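# Swap two shelf bins back to their colored spots

## Task

Both bins on the shelf are in each other's places. Move each one to the shelf spot whose mark matches its color, centered on that mark, with its open side toward the front and all its parts still inside. Because the board above the spot is low, the bin may need tilting on the way in. Slide each bin fully in so it sits behind the shelf's front lip. It fails if, at the end, a bin is still tilted or raised by the gripper, or stays in place only because the robot is holding it.

## Robot and tools

Robot: one Doosan M1013 six-joint arm carrying a Robotiq 2F-140 two-finger gripper. There is only one arm, so every command row is for that arm alone. Avoid dropping bins or parts, slamming or shoving hard, and anything ending up on the floor; knocking items off the table fails the job. Occasionally a held part gets a brief tug, or a loose object gets pushed by something else.

Frame: results use the scene frame. Its origin is on the tabletop directly beneath the arm base, +z is up, and +y lies to the left when facing along +x. The base may sit slightly tilted. end_effector_position (metres) is the point between the finger pads when closed; end_effector_quat_wxyz is its orientation. Velocities are m/s and rad/s. The printed hand position can be off, more so when the arm is stretched far out. The fingers point along the gripper's +z and close along its y. Closed fingertips extend about 33 mm past that point, fully open ones about 9 mm. Closing also pushes the tips roughly 24 mm further from the arm, so keep that clearance above surfaces.

Tool execute_actions. Argument actions is a list holding at most one item, or empty. An empty list moves nothing and returns the state plus pictures. An item with rows is a motion: rows is a list of 1 to 15 rows, and steps (1 to 15, default 15) is how many control steps of 1/30 s it lasts. Each row covers one step; if there are fewer rows than steps the final row repeats. A motion must be at least 4 steps. An item with only steps (up to 300) is a wait: no new command, and it returns once that many steps have elapsed since the previous result, including the time you spent composing. Optional pictures true adds camera images to any result. A refused call sends nothing to the robot.

Each row is 9 numbers in this order: joint_1 waist, joint_2 shoulder, joint_3 elbow, joint_4 forearm roll, joint_5 wrist pitch, joint_6 wrist roll, then gripper position, gripper force_limit, gripper speed. The six joint values are absolute target angles in radians, the same convention as the Joint positions line, not offsets. Ranges: waist, shoulder, forearm roll, wrist pitch and wrist roll -6.283 to 6.283; elbow -2.792 to 2.792. A target more than 0.010 rad past a range end, and further out than the last reported angle, gets the call refused. Real ends may differ from these by up to 0.010 rad; a target beyond the real end is clipped there and the result notes "joint sent to its limit" (possibly about an earlier action still running). No such note does not prove there is more room.

The three gripper values are each scaled to -1..1 and are absolute settings. position: +1 fully open (140 mm), pads touch near -0.8, -1 keeps closing until blocked. force_limit: on parts up to 40 mm wide, roughly 14 N at -1, 60 N at 0, 107 N at +1. speed: pad gap changes at about 30 mm/s at -1, 140 at 0, 250 at +1.

Motion limits: joint targets ramp at most 2.09 rad/s (waist, shoulder), 3.14 (elbow), 3.93 (wrist joints), with 0.3 s to accelerate, and joints are synchronized to arrive together. Each step the target stays within 0.456 rad (waist, shoulder), 0.683 (elbow) or 0.854 (wrist joints) of the measured angle, and all targets are scaled back if they would place the hand over 70 mm from where it is now. So far goals take several calls.

Timing: a result is captured 4 steps before its motion ends; those last steps run while the next reply is being written. Between calls the arm keeps heading for the last row sent, until it has nearly stopped or a step was HELD; after that only a new action makes it move or press further. Fingers still in motion keep going.

Result lines: Joint positions and Joint velocities in column order; joint torques (with unit-specific offset, scale and noise; they change at rest only under contact or load); Flange force, the outside force on the gripper including held weight, with error, or "no reading" near singular poses; position_measured in counts (3 fully open, 230 pads met, not linear). object_status: 0 moving, 1 blocked while opening, 2 blocked while closing (a grip), 3 reached target or pads met (thin items may still be held). To grasp, send position -1 and confirm status 2. Stopped fingers stay put until position changes by at least 0.01 or the object yields or is lost. With status 2, a new force_limit only applies alongside a new position, e.g. switch -1 to -0.98. "joint command not followed" means the clearance check altered or blocked targets; mounts and posts count as the arm. HELD marks steps where your row was partly or fully not sent.

Faults: contact torque reaching a joint's load limit (waist 299, shoulder 299, elbow 140, wrist joints 39.6 N m, held weight included), or 144 N of outside force anywhere on arm, tool or load, halts the arm for 10 s, drops the rest of the call, and lets the arm yield. A MOTOR HOT line warns of overheating from holding loads; reaching the limit brakes the arm until it cools (OVER-TEMPERATURE FAULT).

Tool zoom_image: camera is cam_high, cam_low or cam_wrist (each 504x504); region is [x0, y0, x1, y1] in that image's pixels from the top-left, at most 504 by 504. It shows a closer view of the latest image. The wrist camera sits near link wrist_camera_optical, possibly offset up to 51 mm and tilted or rolled up to about 29 degrees.

Tool read_manual: optional section "licences"; returns licence texts only.

The goal must be met and remain so, with the gripper off the bins. Answering without any tool call ends everything.

Each tool is called after "Request:" as name([rows], argument=value, ...), one row to a line, values as JSON.

## Session

Request:
execute_actions(actions=[])

Scene clock: 0.00 s of 14400.00 s.
end_effector_position=(+0.2222, -0.3595, +0.3527) position_measured=3 object_status=3 end_effector_quat_wxyz=(-0.330, +0.730, +0.590, -0.101) end_effector_velocity=(+0.000, -0.000, +0.000) end_effector_angular_velocity=(+0.001, -0.001, -0.000)
Joint positions: [-0.958  0.155  1.738 -0.23   1.918 -0.725]
Joint velocities: [ 0.     0.    -0.001  0.001  0.    -0.   ]
Joint torques (N m, as the joint torque sensors report them, + toward a larger angle): no reading
Flange force (N, the push that the arm receives, along the gripper's own x y z axes): no reading

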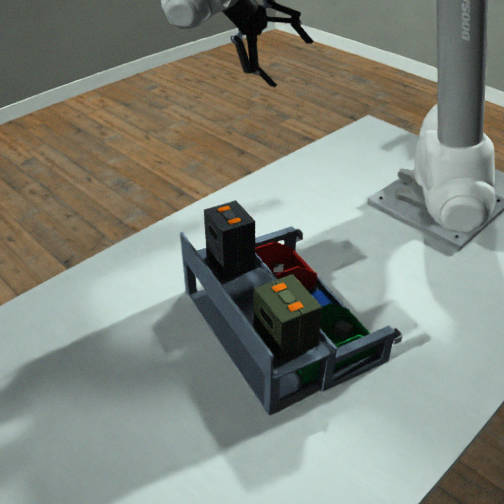

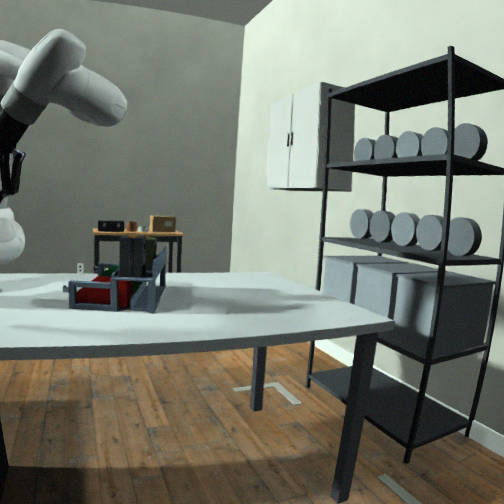

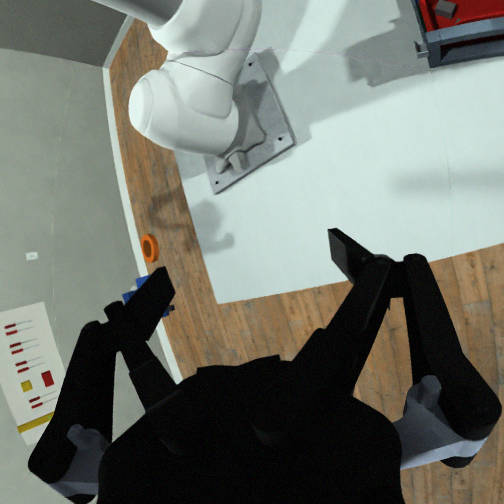

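Request:
zoom_image(camera="cam_high", region=[160, 180, 420, 420])

Request:
zoom_image(camera="cam_low", region=[50, 230, 190, 320])

Request:
execute_actions([
  {"rows":[[0,0,1.9,0,1.24,0,1,0,0]],"steps":15},
])

Request:
execute_actions([
  {"steps":45},
], pictures=true)

Region (160, 180, 420, 420) of cam_high's 504x504 image, scaled by 1.938, with more detail than that image has; it fills the top 465 rows of this view, and the rest is white.

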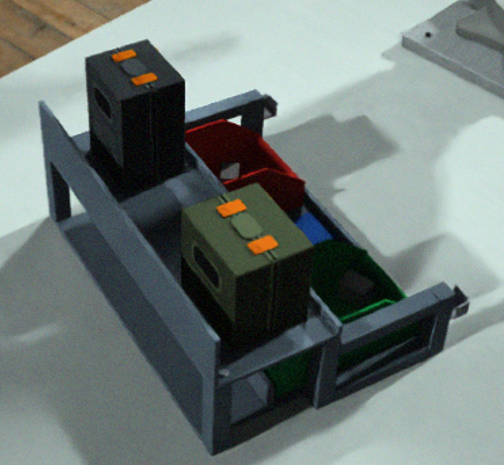

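Region (50, 230, 190, 320) of cam_low's 504x504 image, scaled by 3.600, with more detail than that image has; it fills the top 324 rows of this view, and the rest is white.

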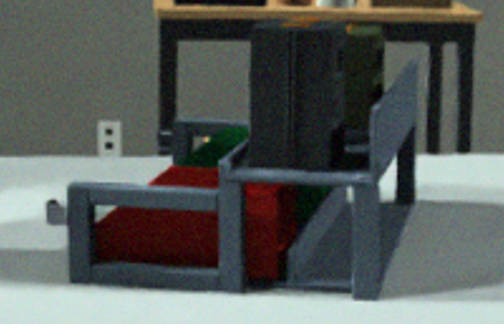

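Scene clock: 0.57 s of 14400.00 s.
end_effector_position=(+0.3431, -0.3058, +0.3042) position_measured=3 object_status=3 end_effector_quat_wxyz=(-0.172, +0.779, +0.593, -0.108) end_effector_velocity=(+0.401, +0.267, -0.105) end_effector_angular_velocity=(-0.602, -0.653, +0.059)
Joint positions: [-0.735  0.091  1.806 -0.134  1.635 -0.422]
Joint velocities: [ 0.821 -0.183  0.191  0.267 -0.79   0.849]
Joint torques (N m, as the joint torque sensors report them, + toward a larger angle): [ -1.44 -46.47 -34.75   3.56   1.21   0.09]
Flange force (N, the push that the arm receives, along the gripper's own x y z axes): [-0.4 1.7 -5.4]
Steps of this call (steps 1 to 6: nothing new was sent; steps 7 to 17: the first 11 steps of this action). Readings (joint positions | what the end effector reports):
7: [-0.958 0.155 1.738 -0.230 1.918 -0.724] | position_measured=3 object_status=3
8: [-0.955 0.154 1.740 -0.228 1.912 -0.719] | position_measured=3 object_status=3
10: [-0.925 0.144 1.750 -0.213 1.868 -0.671] | position_measured=3 object_status=3
14: [-0.817 0.111 1.785 -0.164 1.723 -0.516] | position_measured=3 object_status=3
17: the state above

Scene clock: 2.07 s of 14400.00 s.
end_effector_position=(+0.5281, +0.0498, +0.2761) position_measured=3 object_status=3 end_effector_quat_wxyz=(+0.002, +0.697, +0.717, -0.000) end_effector_velocity=(+0.001, -0.000, +0.001) end_effector_angular_velocity=(-0.000, -0.001, -0.000)
Joint positions: [ 0.   -0.    1.9  -0.    1.24  0.  ]
Joint velocities: [-0.     0.    -0.001 -0.    -0.     0.   ]
Joint torques (N m, as the joint torque sensors report them, + toward a larger angle): [ -1.39 -38.88 -36.07   3.83   0.53   0.29]
Flange force (N, the push that the arm receives, along the gripper's own x y z axes): [2.0 5.0 -3.8]
Kept back: nothing.
Steps of this call (steps 1 to 4: the last 4 steps of your previous action; steps 5 to 45: the robot went on to your last target). Readings (joint positions | what the end effector reports):
1: [-0.707 0.085 1.812 -0.125 1.609 -0.394] | position_measured=3 object_status=3
2: [-0.679 0.079 1.818 -0.117 1.584 -0.368] | position_measured=3 object_status=3
4: [-0.623 0.069 1.829 -0.102 1.540 -0.320] | position_measured=3 object_status=3
8: [-0.508 0.052 1.846 -0.077 1.466 -0.241] | position_measured=3 object_status=3
45: the state above
The arm was judged still, so your last target was given up. Only a new action makes it travel on or press farther. Fingers that are still opening or closing keep moving.

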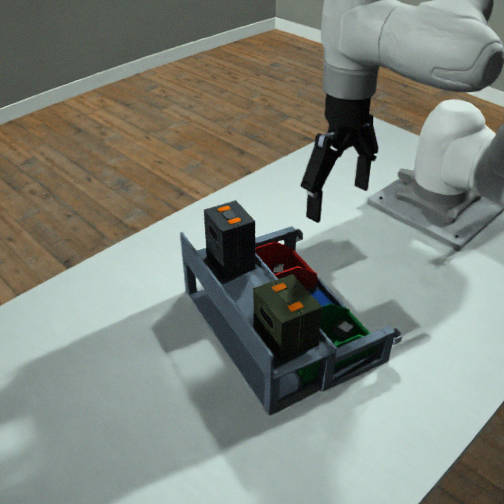

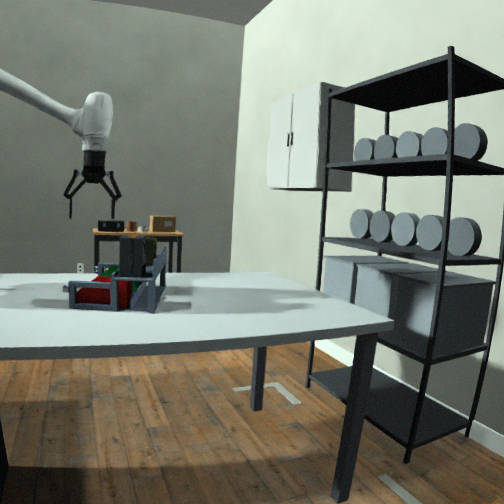

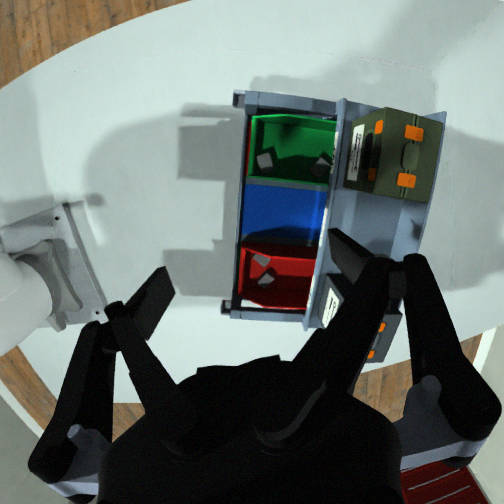

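Request:
zoom_image(camera="cam_wrist", region=[200, 80, 460, 340])

Request:
execute_actions([
  {"rows":[[0.1,-0.1,2.05,0,1.0,1.7,1,0,0]],"steps":15},
])

Request:
execute_actions([
  {"steps":30},
], pictures=true)

Region (200, 80, 460, 340) of cam_wrist's 504x504 image, scaled by 1.938, with more detail than that image has.

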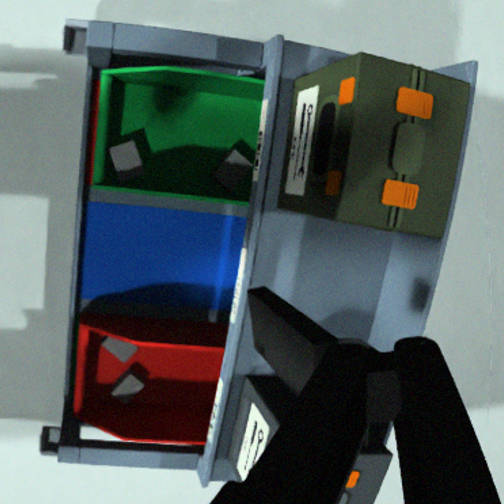

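Scene clock: 2.70 s of 14400.00 s.
end_effector_position=(+0.5178, +0.0852, +0.2594) position_measured=3 object_status=3 end_effector_quat_wxyz=(+0.026, +0.885, +0.461, +0.061) end_effector_velocity=(-0.038, +0.112, -0.048) end_effector_angular_velocity=(+0.537, -0.376, -3.529)
Joint positions: [ 0.068 -0.069  2.003  0.     1.076  0.705]
Joint velocities: [ 0.219 -0.218  0.325  0.001 -0.52   3.782]
Joint torques (N m, as the joint torque sensors report them, + toward a larger angle): [ -6.72 -28.2  -39.83   3.87   0.24   0.21]
Flange force (N, the push that the arm receives, along the gripper's own x y z axes): [8.1 4.8 1.4]
Steps of this call (steps 1 to 8: nothing new was sent; steps 9 to 19: the first 11 steps of this action). Readings (joint positions | what the end effector reports):
9: [0.000 -0.000 1.900 0.000 1.240 0.000] | position_measured=3 object_status=3
10: [0.001 -0.001 1.901 0.000 1.238 0.007] | position_measured=3 object_status=3
12: [0.007 -0.007 1.911 0.000 1.222 0.063] | position_measured=3 object_status=3
16: [0.040 -0.040 1.960 0.000 1.144 0.348] | position_measured=3 object_status=3
19: the state above

Scene clock: 3.70 s of 14400.00 s.
end_effector_position=(+0.5119, +0.1011, +0.2527) position_measured=3 object_status=3 end_effector_quat_wxyz=(-0.011, +0.995, -0.001, +0.095) end_effector_velocity=(-0.000, -0.000, +0.000) end_effector_angular_velocity=(-0.000, +0.000, -0.001)
Joint positions: [ 0.1  -0.1   2.05  0.    1.    1.7 ]
Joint velocities: [-0.    -0.     0.    -0.     0.     0.001]
Joint torques (N m, as the joint torque sensors report them, + toward a larger angle): [ -3.33 -28.64 -37.12   3.48   0.23   0.05]
Flange force (N, the push that the arm receives, along the gripper's own x y z axes): [2.2 -7.2 -1.0]
Kept back: nothing.
Steps of this call (steps 1 to 4: the last 4 steps of your previous action; steps 5 to 30: the robot went on to your last target). Readings (joint positions | what the end effector reports):
1: [0.075 -0.075 2.013 0.000 1.060 0.832] | position_measured=3 object_status=3
2: [0.080 -0.080 2.020 0.000 1.047 0.958] | position_measured=3 object_status=3
4: [0.088 -0.088 2.032 0.000 1.029 1.206] | position_measured=3 object_status=3
8: [0.097 -0.097 2.046 0.000 1.006 1.567] | position_measured=3 object_status=3
30: the state above
The arm was judged still, so your last target was given up. Only a new action makes it travel on or press farther. Fingers that are still opening or closing keep moving.

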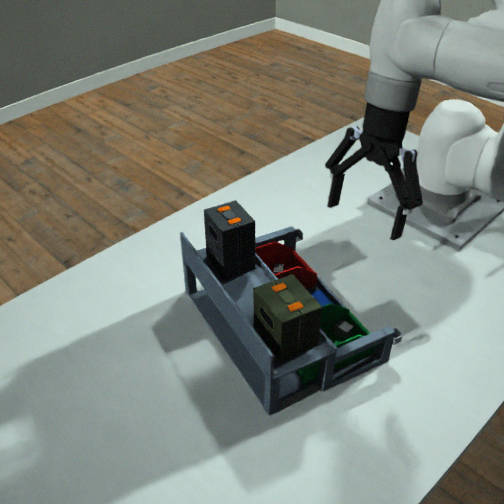

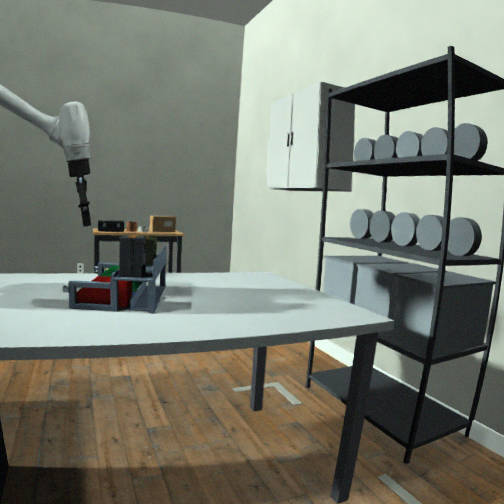

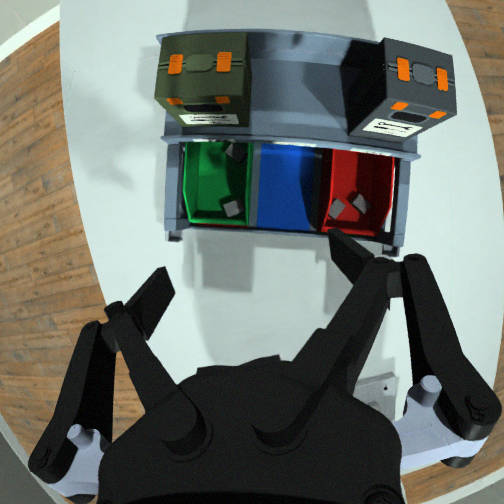

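Request:
execute_actions([
  {"rows":[[0.006,0.008,2.2085,0,0.925,1.867,1,0,0]],"steps":15},
])

Request:
execute_actions([
  {"steps":20},
], pictures=true)

Scene clock: 4.67 s of 14400.00 s.
end_effector_position=(+0.4501, +0.0498, +0.1205) position_measured=3 object_status=3 end_effector_quat_wxyz=(+0.002, +0.991, -0.131, +0.001) end_effector_velocity=(+0.005, -0.002, +0.001) end_effector_angular_velocity=(+0.001, -0.014, -0.018)
Joint positions: [ 0.006  0.008  2.208 -0.     0.925  1.867]
Joint velocities: [-0.005 -0.001 -0.001  0.    -0.012  0.013]
Joint torques (N m, as the joint torque sensors report them, + toward a larger angle): [  1.53 -51.08 -40.4    3.41   0.07   0.18]
Flange force (N, the push that the arm receives, along the gripper's own x y z axes): [-1.3 -10.0 -6.9]
Steps of this call (steps 1 to 18: nothing new was sent; steps 19 to 29: the first 11 steps of this action). Readings (joint positions | what the end effector reports):
19: [0.100 -0.100 2.050 0.000 1.000 1.700] | position_measured=3 object_status=3
20: [0.097 -0.097 2.055 0.000 0.997 1.706] | position_measured=3 object_status=3
22: [0.073 -0.069 2.096 0.000 0.978 1.749] | position_measured=3 object_status=3
26: [0.022 -0.010 2.182 -0.000 0.938 1.839] | position_measured=3 object_status=3
29: the state above

Scene clock: 5.33 s of 14400.00 s.
end_effector_position=(+0.4500, +0.0498, +0.1203) position_measured=3 object_status=3 end_effector_quat_wxyz=(+0.002, +0.991, -0.131, +0.001) end_effector_velocity=(+0.001, -0.000, +0.001) end_effector_angular_velocity=(-0.000, -0.002, +0.001)
Joint positions: [ 0.006  0.008  2.209 -0.     0.925  1.867]
Joint velocities: [ 0.    -0.    -0.002 -0.     0.    -0.001]
Joint torques (N m, as the joint torque sensors report them, + toward a larger angle): [ -2.75 -36.03 -30.89   2.88   0.39   0.03]
Flange force (N, the push that the arm receives, along the gripper's own x y z axes): [5.2 -8.1 0.6]
Kept back: nothing.
Steps of this call (steps 1 to 4: the last 4 steps of your previous action; steps 5 to 15: the robot went on to your last target; steps 16 to 20: nothing new was sent). Readings (joint positions | what the end effector reports):
1: [0.006 0.008 2.208 -0.000 0.925 1.867] | position_measured=3 object_status=3
2: [0.006 0.008 2.208 -0.000 0.925 1.867] | position_measured=3 object_status=3
4: [0.006 0.008 2.208 -0.000 0.925 1.867] | position_measured=3 object_status=3
8: [0.006 0.008 2.208 -0.000 0.925 1.867] | position_measured=3 object_status=3
20: the state above
The arm was judged still, so your last target was given up. Only a new action makes it travel on or press farther. Fingers that are still opening or closing keep moving.

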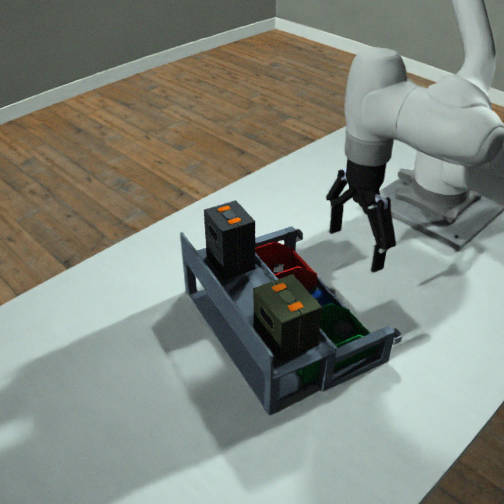

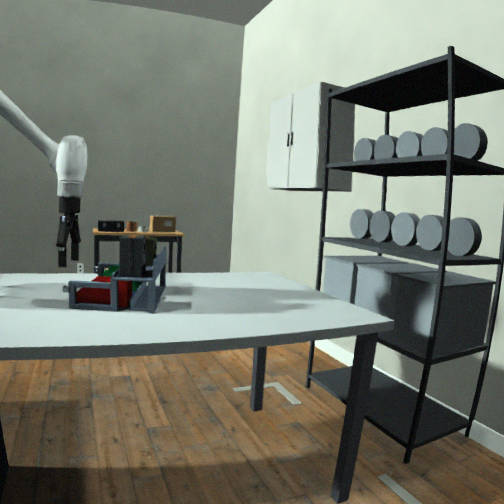

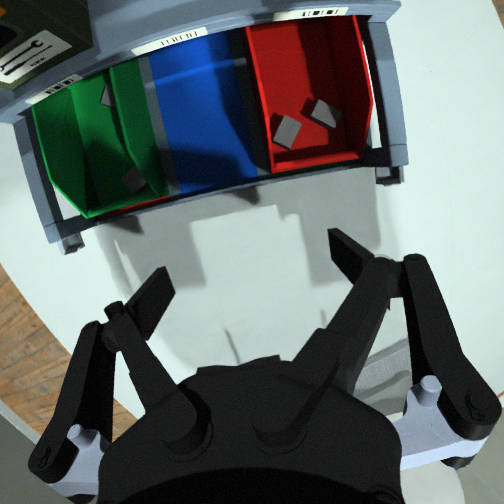

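Request:
execute_actions([
  {"rows":[[-0.1986,0.03,2.1762,0,0.935,0.091,-0.35,0,0]],"steps":15},
])

Request:
execute_actions([
  {"steps":25},
], pictures=true)

Scene clock: 6.03 s of 14400.00 s.
end_effector_position=(+0.4641, -0.0144, +0.1236) position_measured=75 object_status=0 end_effector_quat_wxyz=(+0.002, +0.989, +0.151, +0.000) end_effector_velocity=(+0.029, -0.213, +0.009) end_effector_angular_velocity=(-0.004, +0.013, +3.328)
Joint positions: [-0.133  0.023  2.186  0.     0.932  1.162]
Joint velocities: [-0.451  0.048 -0.069 -0.     0.022 -3.779]
Joint torques (N m, as the joint torque sensors report them, + toward a larger angle): [  6.52 -34.76 -30.55   3.07   1.16  -0.08]
Flange force (N, the push that the arm receives, along the gripper's own x y z axes): [-6.2 -1.2 -4.9]
Steps of this call (steps 1 to 10: nothing new was sent; steps 11 to 21: the first 11 steps of this action). Readings (joint positions | what the end effector reports):
11: [0.006 0.008 2.209 0.000 0.925 1.867] | position_measured=3 object_status=0
12: [0.004 0.008 2.208 0.000 0.925 1.861] | position_measured=6 object_status=0
14: [-0.009 0.009 2.206 0.000 0.925 1.805] | position_measured=21 object_status=0
18: [-0.075 0.017 2.196 0.000 0.929 1.519] | position_measured=52 object_status=0
21: the state above

Scene clock: 6.87 s of 14400.00 s.
end_effector_position=(+0.4675, -0.0455, +0.1250) position_measured=173 object_status=3 end_effector_quat_wxyz=(+0.002, +0.794, +0.609, -0.001) end_effector_velocity=(-0.001, +0.000, -0.001) end_effector_angular_velocity=(+0.001, +0.002, -0.001)
Joint positions: [-0.199  0.03   2.176  0.     0.935  0.091]
Joint velocities: [-0.     0.001  0.001  0.     0.     0.001]
Joint torques (N m, as the joint torque sensors report them, + toward a larger angle): [ -4.05 -30.53 -32.03   2.8    0.41  -0.36]
Flange force (N, the push that the arm receives, along the gripper's own x y z axes): [7.9 -7.7 -7.5]
Kept back: nothing.
Steps of this call (steps 1 to 4: the last 4 steps of your previous action; steps 5 to 25: the robot went on to your last target). Readings (joint positions | what the end effector reports):
1: [-0.147 0.024 2.184 0.000 0.932 1.035] | position_measured=82 object_status=0
2: [-0.158 0.026 2.183 0.000 0.933 0.909] | position_measured=90 object_status=0
4: [-0.174 0.027 2.180 0.000 0.934 0.658] | position_measured=105 object_status=0
8: [-0.192 0.029 2.177 0.000 0.935 0.264] | position_measured=135 object_status=0
25: the state above

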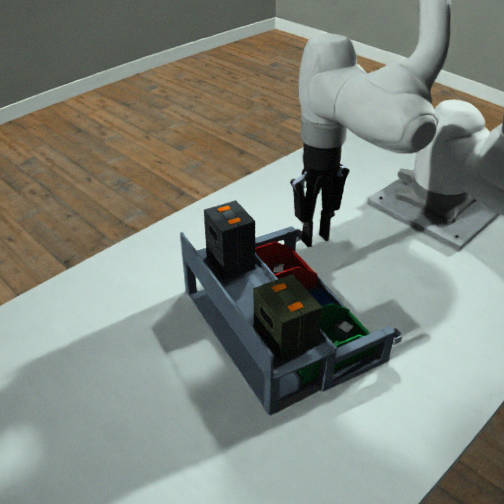

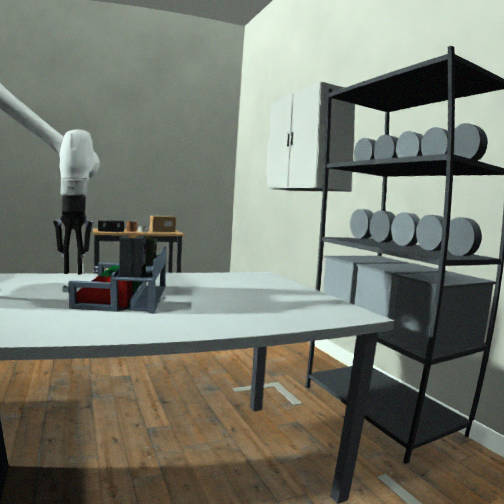

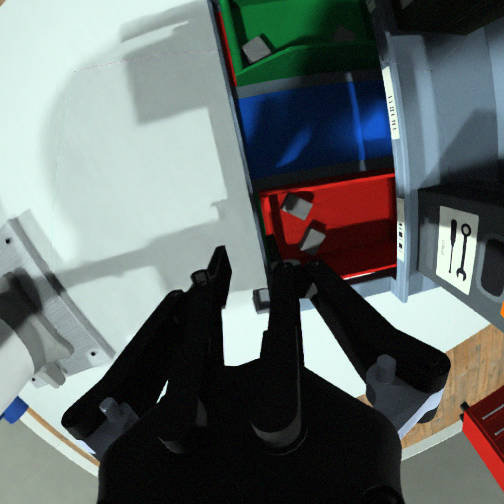

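Request:
execute_actions([
  {"rows":[[-0.1996,0.0966,2.1941,0,0.851,0.091,-0.35,0,0]],"steps":15},
])

Request:
execute_actions([
  {"steps":8},
], pictures=true)

Request:
zoom_image(camera="cam_low", region=[50, 240, 170, 320])

Request:
zoom_image(camera="cam_wrist", region=[180, 150, 340, 310])

Scene clock: 7.47 s of 14400.00 s.
end_effector_position=(+0.4787, -0.0481, +0.0855) position_measured=173 object_status=3 end_effector_quat_wxyz=(+0.001, +0.794, +0.608, -0.001) end_effector_velocity=(+0.000, -0.000, +0.001) end_effector_angular_velocity=(-0.001, -0.002, -0.000)
Joint positions: [-0.2    0.097  2.194  0.     0.851  0.091]
Joint velocities: [-0.    -0.001 -0.    -0.    -0.001  0.001]
Joint torques (N m, as the joint torque sensors report them, + toward a larger angle): [ -0.22 -41.41 -29.43   2.95   0.47   0.19]
Flange force (N, the push that the arm receives, along the gripper's own x y z axes): [0.4 3.0 -1.5]
Steps of this call (steps 1 to 7: the robot went on to your last target; steps 8 to 18: the first 11 steps of this action). Readings (joint positions | what the end effector reports):
8: [-0.199 0.030 2.176 0.000 0.935 0.091] | position_measured=173 object_status=3
9: [-0.199 0.034 2.177 0.000 0.930 0.091] | position_measured=173 object_status=3
11: [-0.199 0.063 2.185 0.000 0.893 0.091] | position_measured=173 object_status=3
15: [-0.200 0.097 2.194 0.000 0.851 0.091] | position_measured=173 object_status=3
18: the state above

Scene clock: 7.73 s of 14400.00 s.
end_effector_position=(+0.4788, -0.0482, +0.0856) position_measured=173 object_status=3 end_effector_quat_wxyz=(+0.002, +0.794, +0.608, -0.001) end_effector_velocity=(+0.000, -0.000, +0.000) end_effector_angular_velocity=(-0.000, -0.001, +0.001)
Joint positions: [-0.2    0.097  2.194  0.     0.851  0.091]
Joint velocities: [ 0. -0.  0. -0. -0. -0.]
Joint torques (N m, as the joint torque sensors report them, + toward a larger angle): [ -3.83 -40.14 -29.44   2.85   0.64  -0.43]
Flange force (N, the push that the arm receives, along the gripper's own x y z axes): [8.7 1.0 -1.6]
Kept back: nothing.
Steps of this call (steps 1 to 4: the last 4 steps of your previous action; steps 5 to 8: the robot went on to your last target). Readings (joint positions | what the end effector reports):
1: [-0.200 0.097 2.194 0.000 0.851 0.091] | position_measured=173 object_status=3
2: [-0.200 0.097 2.194 0.000 0.851 0.091] | position_measured=173 object_status=3
4: [-0.200 0.097 2.194 0.000 0.851 0.091] | position_measured=173 object_status=3
8: the state above

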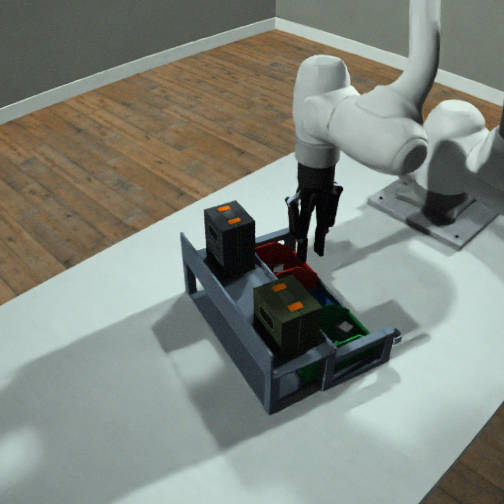

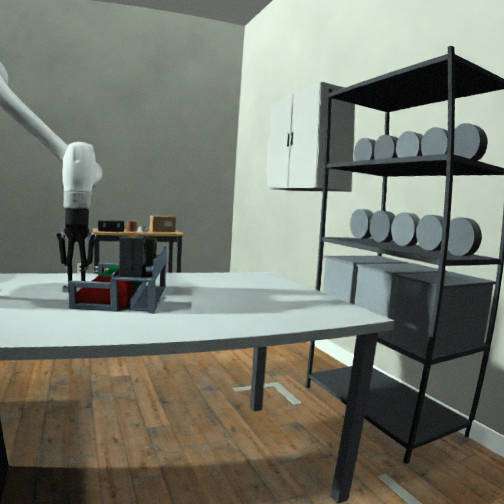

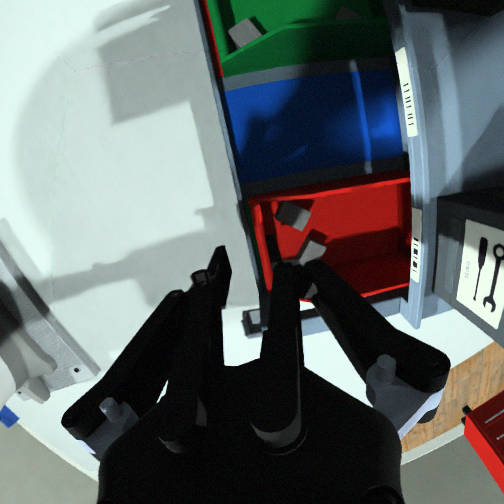

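Region (50, 240, 170, 320) of cam_low's 504x504 image, scaled by 4.200, with more detail than that image has.

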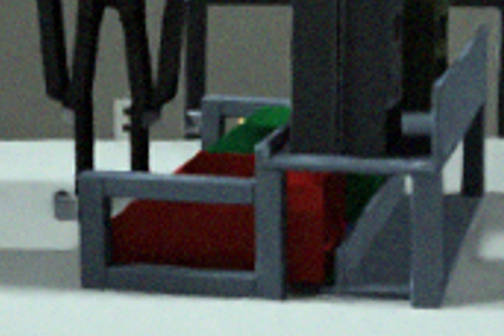

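Region (180, 150, 340, 310) of cam_wrist's 504x504 image, scaled by 3.150, with more detail than that image has.

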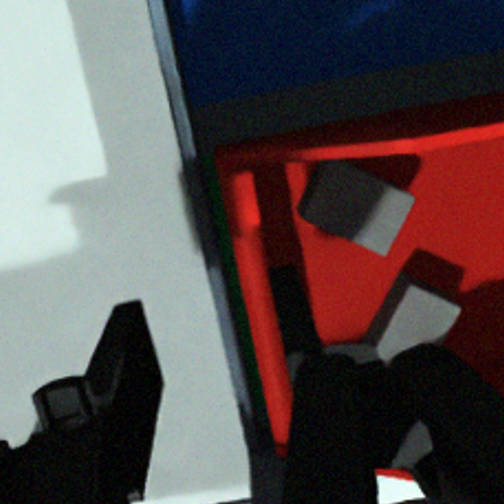

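Request:
execute_actions([
  {"rows":[[-0.2,0.1286,2.204,0,0.809,0.091,-0.35,0,0]],"steps":12},
])

Request:
execute_actions([
  {"rows":[[-0.2,0.1286,2.204,0,0.809,0.091,-1,0.3,-0.6]],"steps":15},
])

Request:
execute_actions([
  {"steps":12},
], pictures=true)

Request:
zoom_image(camera="cam_low", region=[50, 240, 170, 320])

Request:
zoom_image(camera="cam_high", region=[250, 210, 350, 310])

Scene clock: 8.30 s of 14400.00 s.
end_effector_position=(+0.4826, -0.0490, +0.0662) position_measured=173 object_status=3 end_effector_quat_wxyz=(+0.002, +0.794, +0.608, -0.001) end_effector_velocity=(+0.001, -0.000, +0.000) end_effector_angular_velocity=(-0.000, -0.002, -0.000)
Joint positions: [-0.2    0.129  2.204  0.     0.809  0.091]
Joint velocities: [-0.    -0.    -0.     0.    -0.001 -0.   ]
Joint torques (N m, as the joint torque sensors report them, + toward a larger angle): [ -4.85 -46.62 -26.95   2.56   0.5    0.34]
Flange force (N, the push that the arm receives, along the gripper's own x y z axes): [10.6 9.1 3.9]
Steps of this call (steps 1 to 9: the robot went on to your last target; steps 10 to 17: the first 8 steps of this action). Readings (joint positions | what the end effector reports):
10: [-0.200 0.097 2.194 0.000 0.851 0.091] | position_measured=173 object_status=3
11: [-0.200 0.100 2.195 0.000 0.846 0.091] | position_measured=173 object_status=3
13: [-0.200 0.122 2.202 0.000 0.817 0.091] | position_measured=173 object_status=3
17: the state above

Scene clock: 8.80 s of 14400.00 s.
end_effector_position=(+0.4831, -0.0491, +0.0663) position_measured=211 object_status=0 end_effector_quat_wxyz=(+0.002, +0.794, +0.608, -0.000) end_effector_velocity=(+0.001, -0.000, +0.000) end_effector_angular_velocity=(-0.001, -0.002, +0.000)
Joint positions: [-0.2    0.129  2.204  0.     0.808  0.091]
Joint velocities: [ 0.     0.    -0.001 -0.001 -0.001  0.   ]
Joint torques (N m, as the joint torque sensors report them, + toward a larger angle): [ -1.38 -34.37  -8.61   2.76   8.46  -0.12]
Flange force (N, the push that the arm receives, along the gripper's own x y z axes): [6.4 21.3 -11.0]
Steps of this call (steps 1 to 4: the last 4 steps of your previous action; steps 5 to 15: the first 11 steps of this action). Readings (joint positions | what the end effector reports):
5: [-0.200 0.129 2.204 0.000 0.809 0.091] | position_measured=173 object_status=0
6: [-0.200 0.129 2.204 0.000 0.809 0.091] | position_measured=175 object_status=0
8: [-0.200 0.129 2.204 0.000 0.809 0.091] | position_measured=183 object_status=0
12: [-0.200 0.129 2.204 0.000 0.809 0.091] | position_measured=199 object_status=0
15: the state above

Scene clock: 9.20 s of 14400.00 s.
end_effector_position=(+0.4828, -0.0491, +0.0662) position_measured=222 object_status=2 end_effector_quat_wxyz=(+0.002, +0.794, +0.608, -0.001) end_effector_velocity=(-0.001, +0.000, +0.000) end_effector_angular_velocity=(+0.000, +0.001, -0.000)
Joint positions: [-0.2    0.129  2.204  0.     0.809  0.091]
Joint velocities: [ 0.    -0.001  0.001  0.     0.001  0.   ]
Joint torques (N m, as the joint torque sensors report them, + toward a larger angle): [ -1.94 -28.18  -2.07   1.77   7.68  -0.92]
Flange force (N, the push that the arm receives, along the gripper's own x y z axes): [9.5 23.7 -27.4]
Kept back: nothing.
Steps of this call (steps 1 to 4: the last 4 steps of your previous action; steps 5 to 12: the robot went on to your last target). Readings (joint positions | what the end effector reports):
1: [-0.200 0.129 2.204 0.000 0.808 0.091] | position_measured=215 object_status=0
2: [-0.200 0.129 2.204 0.000 0.809 0.091] | position_measured=219 object_status=0
4: [-0.200 0.129 2.204 0.000 0.809 0.091] | position_measured=222 object_status=0
8: [-0.200 0.129 2.204 0.000 0.809 0.091] | position_measured=222 object_status=2
12: the state above

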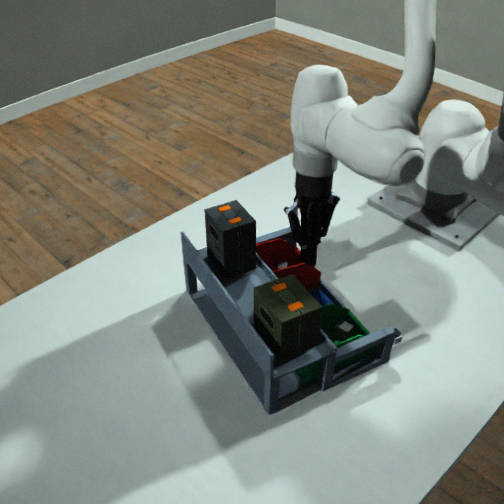

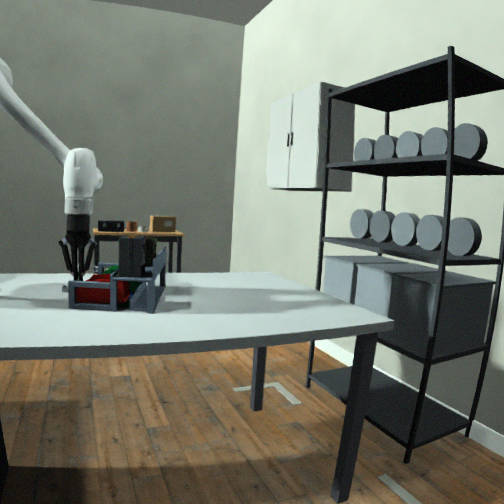

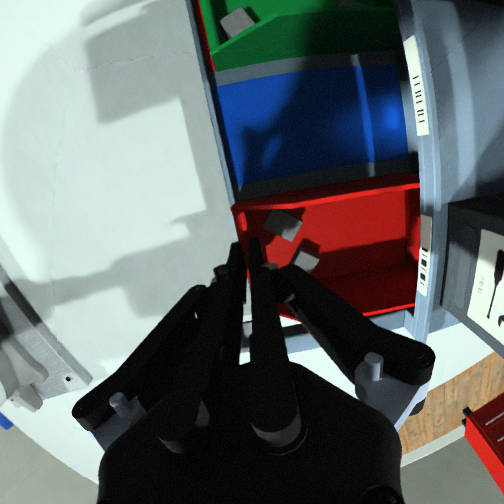

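Region (50, 240, 170, 320) of cam_low's 504x504 image, scaled by 4.200, with more detail than that image has.

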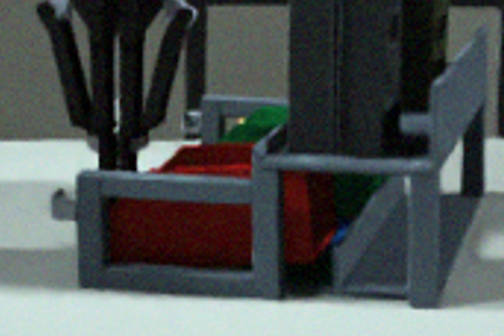

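Region (250, 210, 350, 310) of cam_high's 504x504 image, scaled by 5.040, with more detail than that image has.

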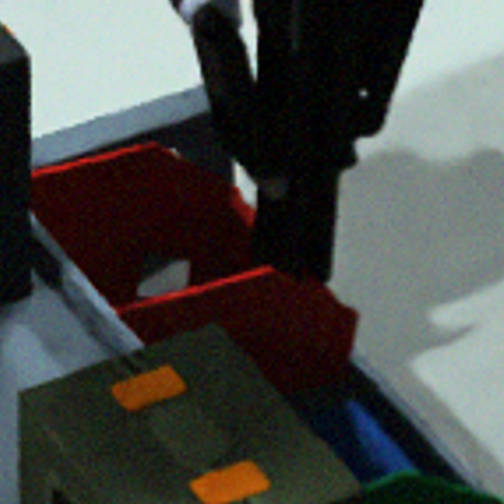

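Request:
execute_actions([
  {"rows":[[-0.2,0.136,2.187,0,0.843,0.091,-1,0.3,-0.6],[-0.2,0.136,2.187,0,0.843,0.091,-1,0.3,-0.6],[-0.2,0.136,2.187,0,0.843,0.091,-1,0.3,-0.6],[-0.2,0.144,2.17,0,0.878,0.091,-1,0.3,-0.6],[-0.2,0.144,2.17,0,0.878,0.091,-1,0.3,-0.6],[-0.2,0.144,2.17,0,0.878,0.091,-1,0.3,-0.6],[-0.2,0.152,2.153,0,0.912,0.091,-1,0.3,-0.6],[-0.2,0.152,2.153,0,0.912,0.091,-1,0.3,-0.6],[-0.2,0.152,2.153,0,0.912,0.091,-1,0.3,-0.6],[-0.2,0.159,2.136,0,0.947,0.091,-1,0.3,-0.6]],"steps":15},
])

Request:
execute_actions([
  {"steps":8},
], pictures=true)

Request:
zoom_image(camera="cam_low", region=[50, 240, 170, 320])

Scene clock: 9.83 s of 14400.00 s.
end_effector_position=(+0.4824, -0.0490, +0.0773) position_measured=222 object_status=2 end_effector_quat_wxyz=(-0.028, +0.793, +0.607, -0.028) end_effector_velocity=(-0.006, +0.001, +0.053) end_effector_angular_velocity=(+0.056, +0.319, -0.002)
Joint positions: [-0.2    0.154  2.149 -0.     0.92   0.091]
Joint velocities: [-0.     0.088 -0.214  0.     0.45   0.001]
Joint torques (N m, as the joint torque sensors report them, + toward a larger angle): [ -4.44 -37.5  -25.     3.13   7.42  -0.54]
Flange force (N, the push that the arm receives, along the gripper's own x y z axes): [6.7 15.5 -2.0]
Steps of this call (steps 1 to 8: the robot went on to your last target; steps 9 to 19: the first 11 steps of this action). Readings (joint positions | what the end effector reports):
9: [-0.200 0.129 2.204 0.000 0.809 0.091] | position_measured=222 object_status=2
10: [-0.200 0.130 2.201 0.000 0.816 0.091] | position_measured=222 object_status=2
12: [-0.200 0.136 2.188 0.000 0.842 0.091] | position_measured=222 object_status=2
16: [-0.200 0.146 2.166 -0.000 0.886 0.091] | position_measured=222 object_status=2
19: the state above

Scene clock: 10.10 s of 14400.00 s.
end_effector_position=(+0.4820, -0.0489, +0.0806) position_measured=222 object_status=2 end_effector_quat_wxyz=(-0.035, +0.793, +0.607, -0.035) end_effector_velocity=(+0.000, -0.000, -0.000) end_effector_angular_velocity=(-0.000, -0.001, +0.001)
Joint positions: [-0.2    0.159  2.136 -0.     0.947  0.091]
Joint velocities: [-0.    -0.     0.    -0.    -0.001 -0.001]
Joint torques (N m, as the joint torque sensors report them, + toward a larger angle): [ -4.53 -43.88 -27.85   2.46   0.06  -0.04]
Flange force (N, the push that the arm receives, along the gripper's own x y z axes): [8.6 -0.4 -6.7]
Kept back: nothing.
Steps of this call (steps 1 to 4: the last 4 steps of your previous action; steps 5 to 8: the robot went on to your last target). Readings (joint positions | what the end effector reports):
1: [-0.200 0.157 2.141 -0.000 0.936 0.091] | position_measured=222 object_status=2
2: [-0.200 0.159 2.137 -0.000 0.945 0.091] | position_measured=222 object_status=2
4: [-0.200 0.159 2.136 -0.000 0.947 0.091] | position_measured=222 object_status=2
8: the state above

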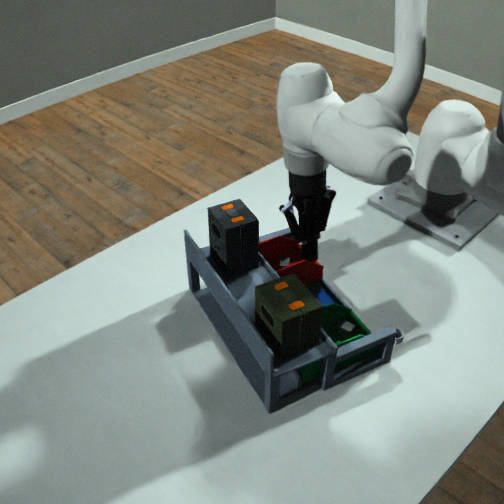

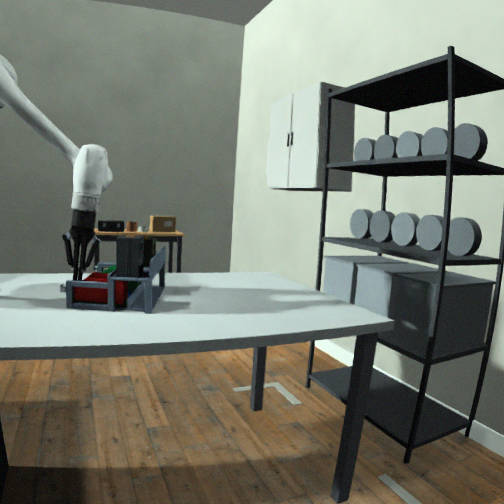

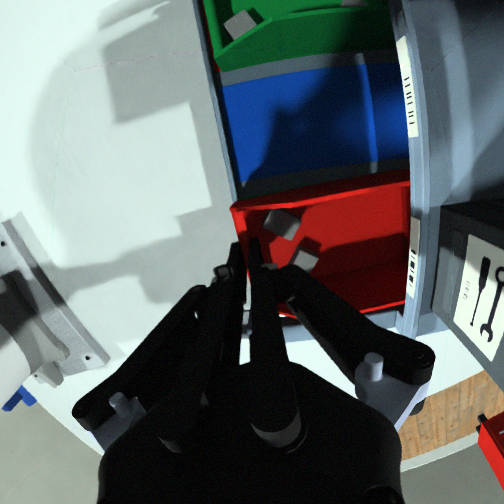

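Region (50, 240, 170, 320) of cam_low's 504x504 image, scaled by 4.200, with more detail than that image has.

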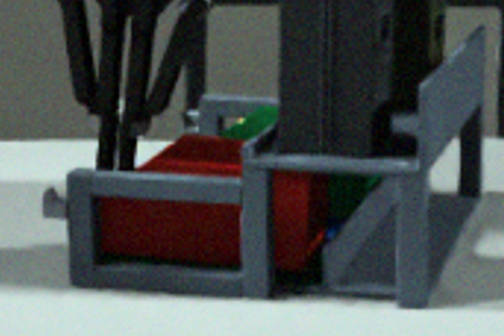

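Request:
execute_actions([
  {"rows":[[-0.2,0.144,2.17,0,0.878,0.091,-1,0.3,-0.6],[-0.2,0.144,2.17,0,0.878,0.091,-1,0.3,-0.6],[-0.2,0.144,2.17,0,0.878,0.091,-1,0.3,-0.6],[-0.2,0.133,2.195,0,0.825,0.091,-1,0.3,-0.6],[-0.2,0.133,2.195,0,0.825,0.091,-1,0.3,-0.6],[-0.2,0.133,2.195,0,0.825,0.091,-1,0.3,-0.6],[-0.2,0.133,2.195,0,0.825,0.091,-1,0.3,-0.6],[-0.2,0.133,2.195,0,0.825,0.091,-0.45,0.3,-0.6]],"steps":15},
])

Request:
execute_actions([
  {"steps":15},
], pictures=true)

Request:
zoom_image(camera="cam_low", region=[50, 260, 130, 320])

Request:
zoom_image(camera="cam_wrist", region=[180, 130, 340, 290])

Scene clock: 10.73 s of 14400.00 s.
end_effector_position=(+0.4834, -0.0492, +0.0677) position_measured=212 object_status=0 end_effector_quat_wxyz=(-0.003, +0.794, +0.608, -0.005) end_effector_velocity=(-0.000, -0.000, -0.000) end_effector_angular_velocity=(-0.000, -0.001, +0.000)
Joint positions: [-0.2    0.133  2.195 -0.     0.825  0.091]
Joint velocities: [-0.    -0.     0.001 -0.    -0.001 -0.   ]
Joint torques (N m, as the joint torque sensors report them, + toward a larger angle): [ -0.87 -42.55 -28.21   2.6    0.33  -0.13]
Flange force (N, the push that the arm receives, along the gripper's own x y z axes): [1.9 1.5 -2.7]
Steps of this call (steps 1 to 8: the robot went on to your last target; steps 9 to 19: the first 11 steps of this action). Readings (joint positions | what the end effector reports):
9: [-0.200 0.159 2.136 -0.000 0.947 0.091] | position_measured=222 object_status=2
10: [-0.200 0.158 2.139 -0.000 0.940 0.091] | position_measured=222 object_status=2
12: [-0.200 0.148 2.162 -0.000 0.894 0.091] | position_measured=222 object_status=2
16: [-0.200 0.133 2.195 -0.000 0.826 0.091] | position_measured=222 object_status=0
19: the state above

Scene clock: 11.23 s of 14400.00 s.
end_effector_position=(+0.4833, -0.0492, +0.0677) position_measured=186 object_status=3 end_effector_quat_wxyz=(-0.003, +0.794, +0.608, -0.005) end_effector_velocity=(-0.001, +0.000, -0.001) end_effector_angular_velocity=(+0.001, +0.003, +0.000)
Joint positions: [-0.2    0.133  2.195 -0.     0.825  0.091]
Joint velocities: [-0.     0.001  0.001  0.     0.    -0.001]
Joint torques (N m, as the joint torque sensors report them, + toward a larger angle): [ -1.29 -43.54 -28.27   2.51   0.65   0.17]
Flange force (N, the push that the arm receives, along the gripper's own x y z axes): [2.4 2.5 -0.5]
Kept back: nothing.
Steps of this call (steps 1 to 4: the last 4 steps of your previous action; steps 5 to 15: the robot went on to your last target). Readings (joint positions | what the end effector reports):
1: [-0.200 0.133 2.195 -0.000 0.825 0.091] | position_measured=208 object_status=0
2: [-0.200 0.133 2.195 -0.000 0.825 0.091] | position_measured=204 object_status=0
4: [-0.200 0.133 2.195 -0.000 0.825 0.091] | position_measured=196 object_status=0
8: [-0.200 0.133 2.195 -0.000 0.825 0.091] | position_measured=186 object_status=0
15: the state above
The arm was judged still, so your last target was given up. Only a new action makes it travel on or press farther. Fingers that are still opening or closing keep moving.

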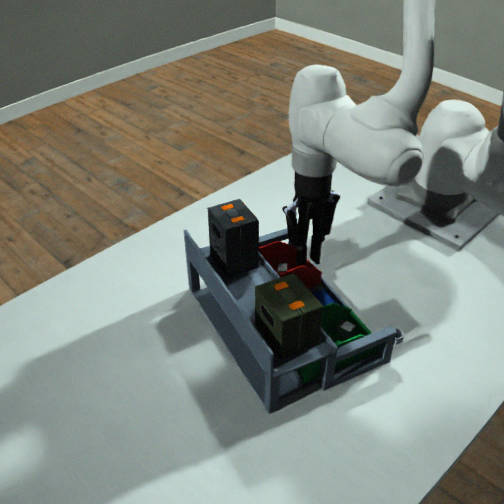

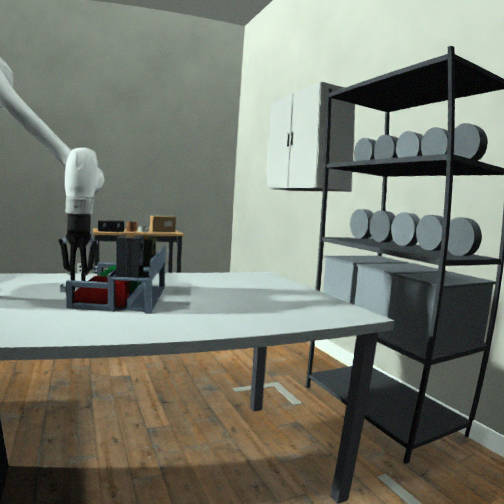

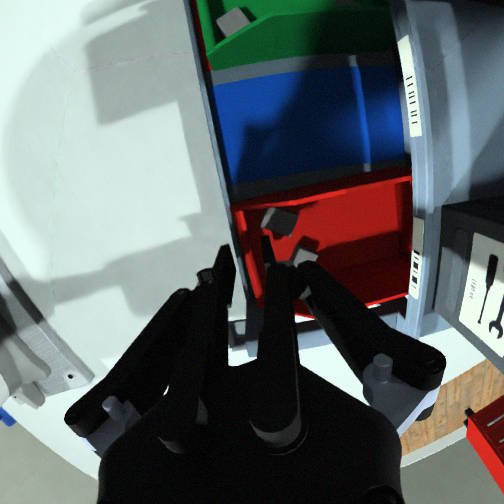

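Region (50, 260, 130, 320) of cam_low's 504x504 image, scaled by 6.300, with more detail than that image has; it fills the top 378 rows of this view, and the rest is white.

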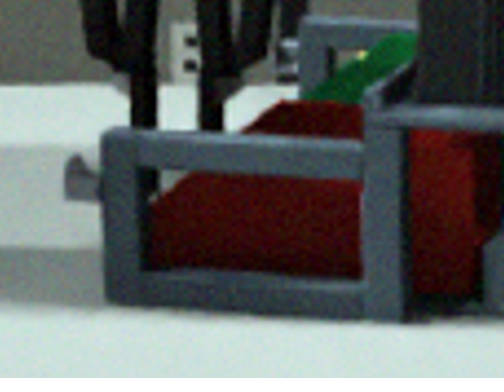

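Region (180, 130, 340, 290) of cam_wrist's 504x504 image, scaled by 3.150, with more detail than that image has.

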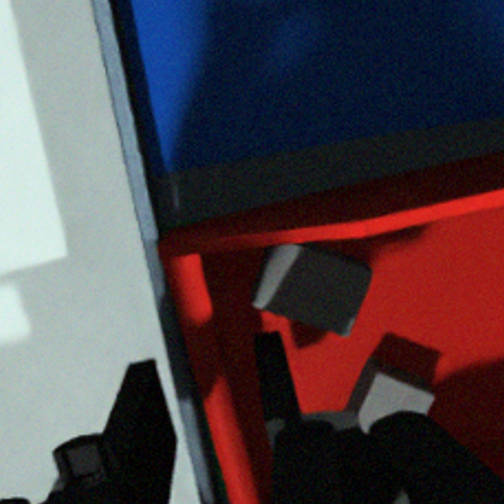

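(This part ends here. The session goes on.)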